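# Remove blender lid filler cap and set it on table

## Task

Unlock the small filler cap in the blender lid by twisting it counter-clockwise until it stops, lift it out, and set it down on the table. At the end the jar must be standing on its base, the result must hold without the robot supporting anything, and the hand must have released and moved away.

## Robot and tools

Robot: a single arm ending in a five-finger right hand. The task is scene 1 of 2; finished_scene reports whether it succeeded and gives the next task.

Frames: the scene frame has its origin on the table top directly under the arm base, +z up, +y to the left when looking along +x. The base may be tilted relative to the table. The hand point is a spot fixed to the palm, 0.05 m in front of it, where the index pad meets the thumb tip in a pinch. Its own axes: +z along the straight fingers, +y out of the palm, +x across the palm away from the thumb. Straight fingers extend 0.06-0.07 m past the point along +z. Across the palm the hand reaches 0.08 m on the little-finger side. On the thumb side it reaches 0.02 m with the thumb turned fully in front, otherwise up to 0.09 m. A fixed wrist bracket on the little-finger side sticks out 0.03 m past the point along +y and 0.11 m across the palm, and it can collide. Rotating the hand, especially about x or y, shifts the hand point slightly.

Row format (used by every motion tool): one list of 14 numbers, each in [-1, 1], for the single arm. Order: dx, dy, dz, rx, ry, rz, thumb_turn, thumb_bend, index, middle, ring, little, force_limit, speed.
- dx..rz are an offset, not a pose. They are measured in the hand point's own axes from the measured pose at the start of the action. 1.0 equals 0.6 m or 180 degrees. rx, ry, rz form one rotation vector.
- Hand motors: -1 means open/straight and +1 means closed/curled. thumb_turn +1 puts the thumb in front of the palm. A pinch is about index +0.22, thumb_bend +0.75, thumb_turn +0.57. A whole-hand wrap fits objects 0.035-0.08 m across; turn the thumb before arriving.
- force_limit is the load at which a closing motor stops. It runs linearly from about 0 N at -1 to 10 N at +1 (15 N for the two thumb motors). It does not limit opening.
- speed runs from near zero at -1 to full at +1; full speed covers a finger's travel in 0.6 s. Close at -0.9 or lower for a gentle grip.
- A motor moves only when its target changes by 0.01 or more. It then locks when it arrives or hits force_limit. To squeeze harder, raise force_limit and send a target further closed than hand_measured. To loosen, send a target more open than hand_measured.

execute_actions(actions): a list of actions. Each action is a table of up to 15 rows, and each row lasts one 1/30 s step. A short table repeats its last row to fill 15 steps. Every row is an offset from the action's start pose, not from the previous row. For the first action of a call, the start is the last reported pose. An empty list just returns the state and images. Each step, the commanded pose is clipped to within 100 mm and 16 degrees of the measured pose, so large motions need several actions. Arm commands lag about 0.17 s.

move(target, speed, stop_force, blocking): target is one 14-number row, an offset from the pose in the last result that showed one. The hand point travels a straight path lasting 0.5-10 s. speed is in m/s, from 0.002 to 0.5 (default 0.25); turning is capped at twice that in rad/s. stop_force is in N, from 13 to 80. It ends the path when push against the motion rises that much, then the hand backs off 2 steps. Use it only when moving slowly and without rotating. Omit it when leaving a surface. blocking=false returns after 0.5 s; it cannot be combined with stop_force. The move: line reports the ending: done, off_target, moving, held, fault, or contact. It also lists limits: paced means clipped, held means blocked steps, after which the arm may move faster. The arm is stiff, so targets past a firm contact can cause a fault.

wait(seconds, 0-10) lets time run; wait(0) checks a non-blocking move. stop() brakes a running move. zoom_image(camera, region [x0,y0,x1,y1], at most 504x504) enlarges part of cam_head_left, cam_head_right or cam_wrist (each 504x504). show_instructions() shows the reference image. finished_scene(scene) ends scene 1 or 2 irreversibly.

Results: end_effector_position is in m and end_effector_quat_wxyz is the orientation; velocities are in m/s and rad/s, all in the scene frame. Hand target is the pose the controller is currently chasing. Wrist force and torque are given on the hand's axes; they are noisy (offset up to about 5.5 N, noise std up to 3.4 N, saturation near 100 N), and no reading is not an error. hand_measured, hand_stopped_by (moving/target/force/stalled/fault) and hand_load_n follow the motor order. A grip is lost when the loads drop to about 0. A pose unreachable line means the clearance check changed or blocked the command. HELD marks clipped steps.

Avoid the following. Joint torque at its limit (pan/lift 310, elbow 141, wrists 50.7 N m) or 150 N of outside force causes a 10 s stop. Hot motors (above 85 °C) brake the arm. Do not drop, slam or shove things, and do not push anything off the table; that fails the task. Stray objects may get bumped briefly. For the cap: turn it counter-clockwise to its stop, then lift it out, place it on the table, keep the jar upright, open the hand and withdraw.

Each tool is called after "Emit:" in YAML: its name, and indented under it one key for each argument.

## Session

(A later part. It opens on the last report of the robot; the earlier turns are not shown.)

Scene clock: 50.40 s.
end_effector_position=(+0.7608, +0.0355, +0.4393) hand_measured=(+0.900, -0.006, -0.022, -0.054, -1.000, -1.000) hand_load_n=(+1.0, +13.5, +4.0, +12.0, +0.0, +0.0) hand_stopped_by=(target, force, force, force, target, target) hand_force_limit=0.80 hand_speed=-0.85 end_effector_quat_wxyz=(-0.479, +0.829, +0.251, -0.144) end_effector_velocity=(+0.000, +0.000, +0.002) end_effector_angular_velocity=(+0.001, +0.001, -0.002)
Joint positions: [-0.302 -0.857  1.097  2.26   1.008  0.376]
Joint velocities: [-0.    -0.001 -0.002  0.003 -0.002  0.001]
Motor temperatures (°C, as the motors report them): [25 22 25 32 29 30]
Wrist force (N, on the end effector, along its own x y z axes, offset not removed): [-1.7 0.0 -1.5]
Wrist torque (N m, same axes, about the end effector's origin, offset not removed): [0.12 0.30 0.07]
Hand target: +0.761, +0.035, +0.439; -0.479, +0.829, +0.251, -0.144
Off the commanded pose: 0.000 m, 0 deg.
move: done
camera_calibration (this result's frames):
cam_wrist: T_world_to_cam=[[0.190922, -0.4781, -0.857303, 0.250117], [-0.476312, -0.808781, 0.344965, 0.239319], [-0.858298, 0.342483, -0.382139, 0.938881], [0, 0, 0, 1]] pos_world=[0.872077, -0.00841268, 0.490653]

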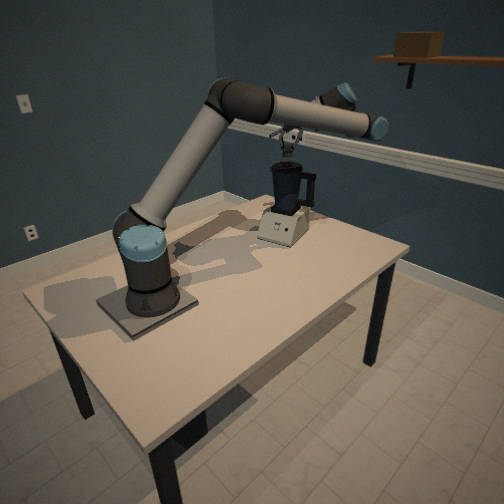

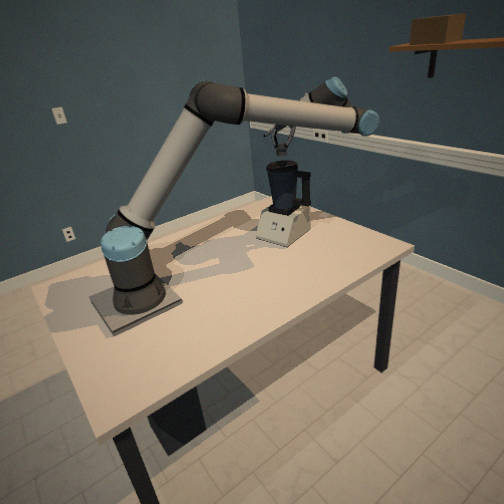

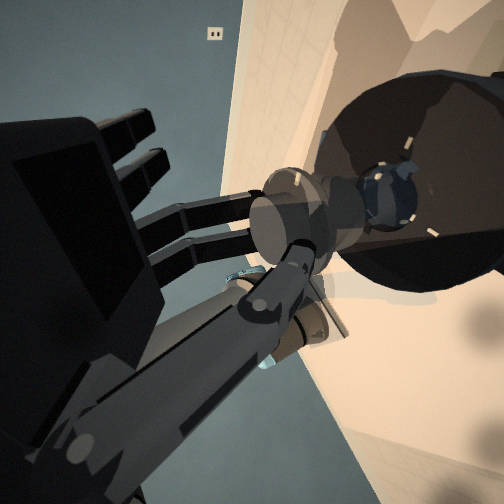

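Emit:
move:
  target: [-0.45,0.122,-0.212,0,0.602,0.346,0.9,0.7,0.3,0.35,-1,-1,0.8,-0.85]
  speed: 0.3

Emit:
move:
  target: [0,0.525,0.302,0,0,0,0.9,0.7,0.3,0.35,-1,-1,0.8,-0.85]

Emit:
move:
  target: [0,0.06,0.0345,0,0,0,0.9,0.7,0.3,0.35,-1,-1,0.8,-0.85]
  speed: 0.012
  stop_force: 13

Emit:
move:
  target: [0,-0.002,-0.001,0,0,0,0.9,-0.2,-0.19,-0.19,-1,-1,0.7,-0.8]
  speed: 0.01

Emit:
move:
  target: [0.03,-0.3,-0.175,0,0,0,0.9,-0.4,-0.4,-0.4,-1,-1,0.7,-0.8]
  speed: 0.2

Scene clock: 59.40 s.
end_effector_position=(+0.6174, -0.2365, +0.4397) hand_measured=(+0.900, -0.006, -0.022, -0.054, -1.000, -1.000) hand_load_n=(+1.0, +13.5, +4.0, +12.0, +0.0, +0.0) hand_stopped_by=(target, force, force, force, target, target) hand_force_limit=0.80 hand_speed=-0.85 end_effector_quat_wxyz=(-0.350, +0.606, -0.618, +0.359) end_effector_velocity=(-0.001, -0.001, -0.001) end_effector_angular_velocity=(-0.000, +0.001, -0.011)
Joint positions: [-0.911 -1.615  1.794  0.561  0.82   2.574]
Joint velocities: [ 0.    -0.004  0.004 -0.006  0.008  0.009]
Motor temperatures (°C, as the motors report them): [25 22 25 32 29 30]
Wrist force (N, on the end effector, along its own x y z axes, offset not removed): [-4.0 0.8 0.4]
Wrist torque (N m, same axes, about the end effector's origin, offset not removed): [-0.07 0.57 0.07]
Hand target: +0.617, -0.237, +0.440; -0.350, +0.606, -0.618, +0.359
Off the commanded pose: 0.001 m, 0 deg.
move: done
camera_calibration (this result's frames):
cam_wrist: T_world_to_cam=[[-0.499757, 0.115435, -0.858439, 0.715186], [-0.392412, 0.853361, 0.343202, 0.293041], [0.772176, 0.50838, -0.381175, -0.0586757], [0, 0, 0, 1]] pos_world=[0.51772, -0.302797, 0.491005]

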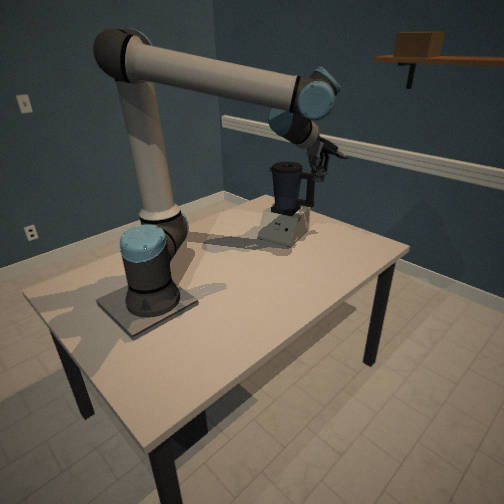

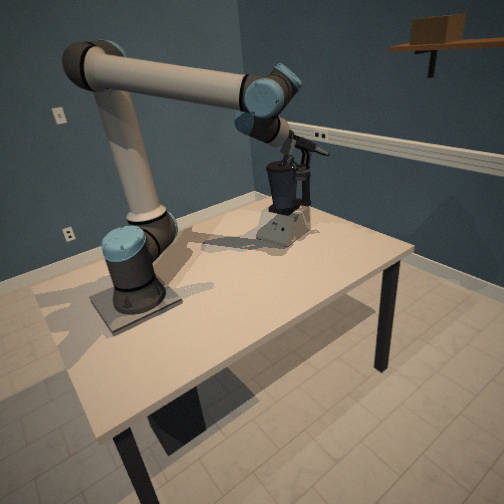

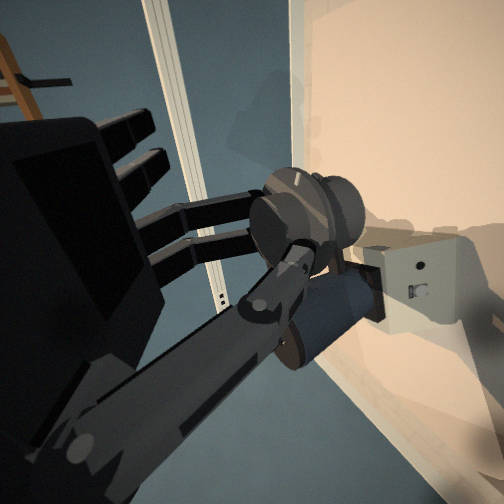

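Scene clock: 61.50 s.
end_effector_position=(+0.6172, -0.2369, +0.0766) hand_measured=(+0.900, -0.006, -0.022, -0.054, -1.000, -1.000) hand_load_n=(+1.0, +13.5, +4.0, +12.0, +0.0, +0.0) hand_stopped_by=(target, force, force, force, target, target) hand_force_limit=0.80 hand_speed=-0.85 end_effector_quat_wxyz=(-0.350, +0.606, -0.618, +0.359) end_effector_velocity=(+0.000, +0.000, -0.002) end_effector_angular_velocity=(+0.001, -0.001, +0.001)
Joint positions: [-0.912 -1.283  2.163 -0.139  0.819  2.574]
Joint velocities: [ 0.001  0.003  0.001 -0.004 -0.001  0.001]
Motor temperatures (°C, as the motors report them): [25 22 25 32 29 30]
Wrist force (N, on the end effector, along its own x y z axes, offset not removed): [0.0 0.7 -1.9]
Wrist torque (N m, same axes, about the end effector's origin, offset not removed): [0.01 0.00 0.26]
Hand target: +0.617, -0.237, +0.076; -0.350, +0.606, -0.618, +0.359
Off the commanded pose: 0.001 m, 0 deg.
move: done
camera_calibration (this result's frames):
cam_wrist: T_world_to_cam=[[-0.499785, 0.115439, -0.858422, 0.403432], [-0.392387, 0.853369, 0.343212, 0.417855], [0.772171, 0.508366, -0.381204, -0.196756], [0, 0, 0, 1]] pos_world=[0.51752, -0.303132, 0.127898]

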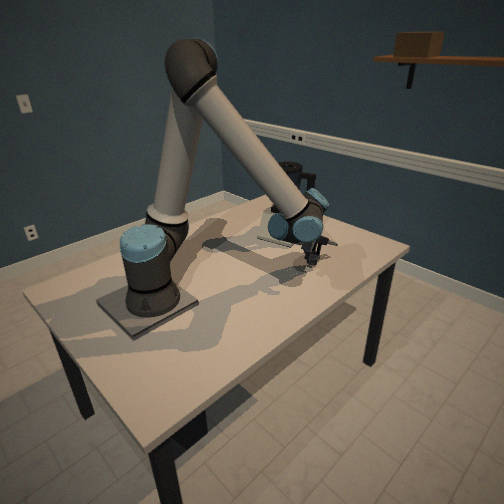

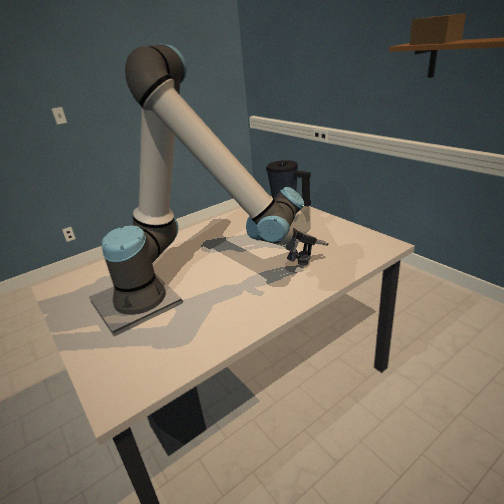

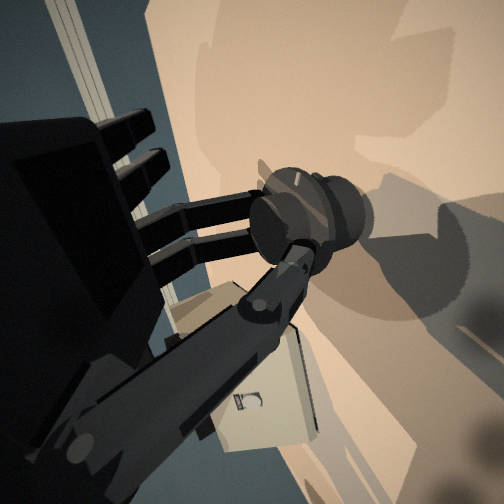

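Scene clock: 63.63 s.
end_effector_position=(+0.6172, -0.2368, +0.0554) hand_measured=(+0.900, -0.006, -0.022, -0.054, -1.000, -1.000) hand_load_n=(+1.0, +13.0, +4.5, +11.5, +0.0, +0.0) hand_stopped_by=(target, force, force, force, target, target) hand_force_limit=0.80 hand_speed=-0.85 end_effector_quat_wxyz=(-0.350, +0.606, -0.618, +0.359) end_effector_velocity=(-0.001, +0.001, +0.002) end_effector_angular_velocity=(+0.004, +0.002, +0.000)
Joint positions: [-0.911 -1.25   2.173 -0.182  0.819  2.574]
Joint velocities: [ 0.    -0.004  0.     0.008 -0.001  0.   ]
Motor temperatures (°C, as the motors report them): [25 22 25 32 29 30]
Wrist force (N, on the end effector, along its own x y z axes, offset not removed): [-3.3 -13.6 -9.6]
Wrist torque (N m, same axes, about the end effector's origin, offset not removed): [-0.02 0.69 -0.36]
Hand target: +0.617, -0.237, +0.056; -0.350, +0.606, -0.618, +0.359
Off the commanded pose: 0.020 m, 0 deg.
move: contact
camera_calibration (this result's frames):
cam_wrist: T_world_to_cam=[[-0.499851, 0.115503, -0.858375, 0.385246], [-0.392436, 0.853293, 0.343343, 0.425015], [0.772103, 0.508478, -0.381192, -0.204767], [0, 0, 0, 1]] pos_world=[0.517458, -0.30304, 0.106704]

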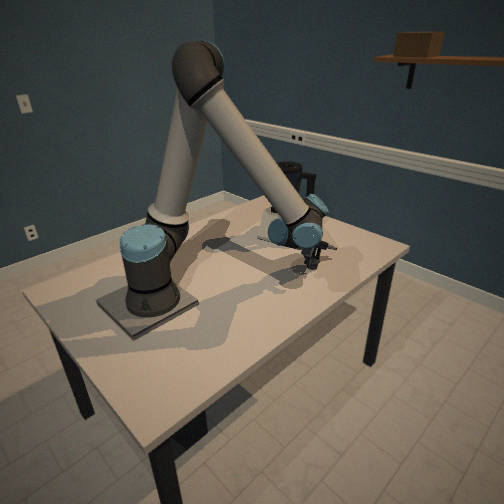

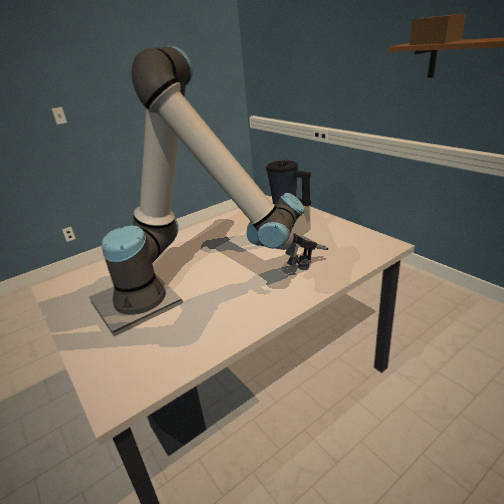

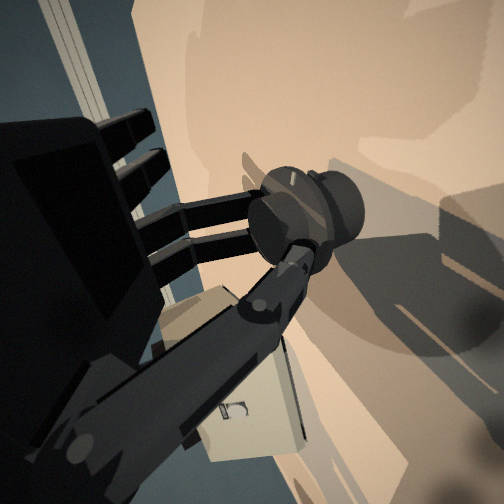

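Scene clock: 64.87 s.
end_effector_position=(+0.6172, -0.2368, +0.0568) hand_measured=(+0.900, -0.200, -0.190, -0.190, -1.000, -1.000) hand_load_n=(+0.0, +0.0, +0.0, +0.0, +0.0, +0.0) hand_stopped_by=(target, target, target, target, target, target) hand_force_limit=0.70 hand_speed=-0.80 end_effector_quat_wxyz=(-0.350, +0.606, -0.618, +0.359) end_effector_velocity=(+0.001, -0.001, +0.001) end_effector_angular_velocity=(-0.001, -0.001, +0.001)
Joint positions: [-0.911 -1.252  2.172 -0.179  0.82   2.574]
Joint velocities: [ 0.    -0.    -0.002  0.001 -0.001 -0.   ]
Motor temperatures (°C, as the motors report them): [25 22 25 32 29 30]
Wrist force (N, on the end effector, along its own x y z axes, offset not removed): [-1.1 -2.0 -0.6]
Wrist torque (N m, same axes, about the end effector's origin, offset not removed): [-0.32 0.03 -0.05]
Hand target: +0.617, -0.237, +0.057; -0.350, +0.606, -0.618, +0.359
Off the commanded pose: 0.000 m, 0 deg.
move: done
camera_calibration (this result's frames):
cam_wrist: T_world_to_cam=[[-0.499852, 0.115508, -0.858374, 0.386434], [-0.39243, 0.853295, 0.343346, 0.424587], [0.772105, 0.508474, -0.381192, -0.204317], [0, 0, 0, 1]] pos_world=[0.517535, -0.303044, 0.10804]

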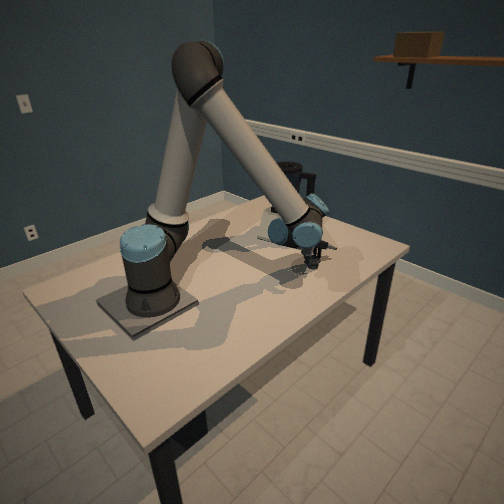

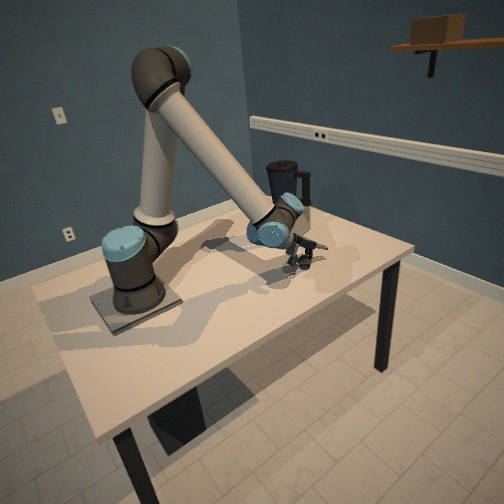

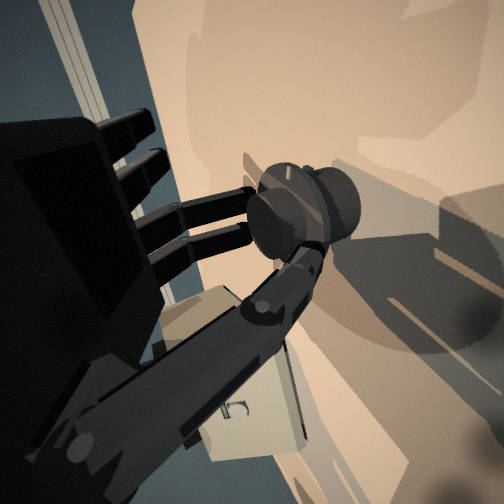

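Scene clock: 66.50 s.
end_effector_position=(+0.6157, -0.2546, +0.2649) hand_measured=(+0.900, -0.400, -0.400, -0.400, -1.000, -1.000) hand_load_n=(+0.0, +0.0, +0.0, +0.0, +0.0, +0.0) hand_stopped_by=(target, target, target, target, target, target) hand_force_limit=0.70 hand_speed=-0.80 end_effector_quat_wxyz=(-0.350, +0.606, -0.618, +0.359) end_effector_velocity=(-0.000, +0.000, +0.002) end_effector_angular_velocity=(+0.001, +0.000, +0.000)
Joint positions: [-0.937 -1.494  1.999  0.252  0.801  2.55 ]
Joint velocities: [-0.    -0.001 -0.002  0.004 -0.001 -0.001]
Motor temperatures (°C, as the motors report them): [25 22 25 32 29 30]
Wrist force (N, on the end effector, along its own x y z axes, offset not removed): [2.5 -1.5 1.0]
Wrist torque (N m, same axes, about the end effector's origin, offset not removed): [-0.45 -0.57 0.34]
Hand target: +0.616, -0.255, +0.265; -0.350, +0.606, -0.618, +0.359
Off the commanded pose: 0.001 m, 0 deg.
move: done
camera_calibration (this result's frames):
cam_wrist: T_world_to_cam=[[-0.499837, 0.115494, -0.858384, 0.566347], [-0.392393, 0.853328, 0.343305, 0.367694], [0.772133, 0.508421, -0.381206, -0.114777], [0, 0, 0, 1]] pos_world=[0.515985, -0.320818, 0.316159]

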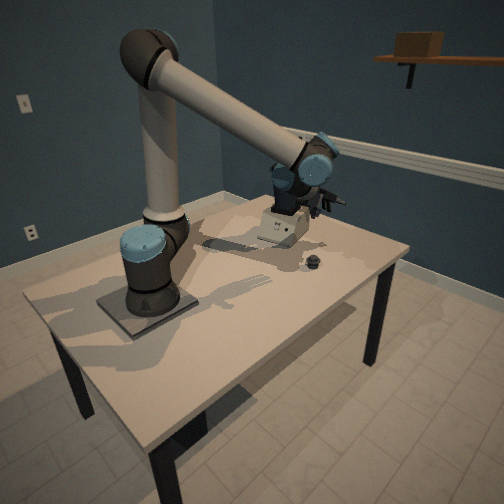

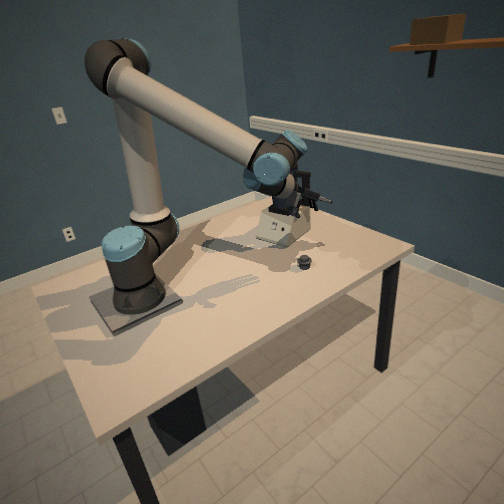

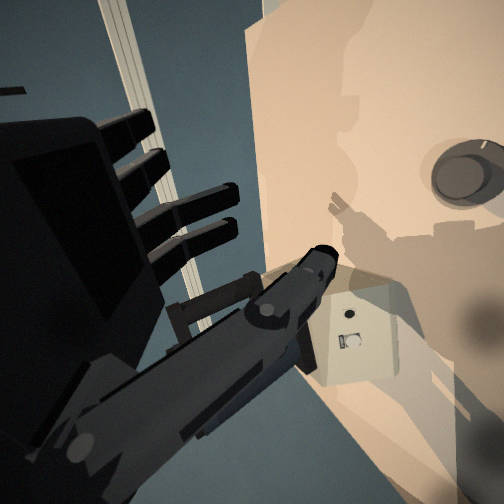

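Emit:
finished_scene:
  scene: 2

The scene is finished: the task was done.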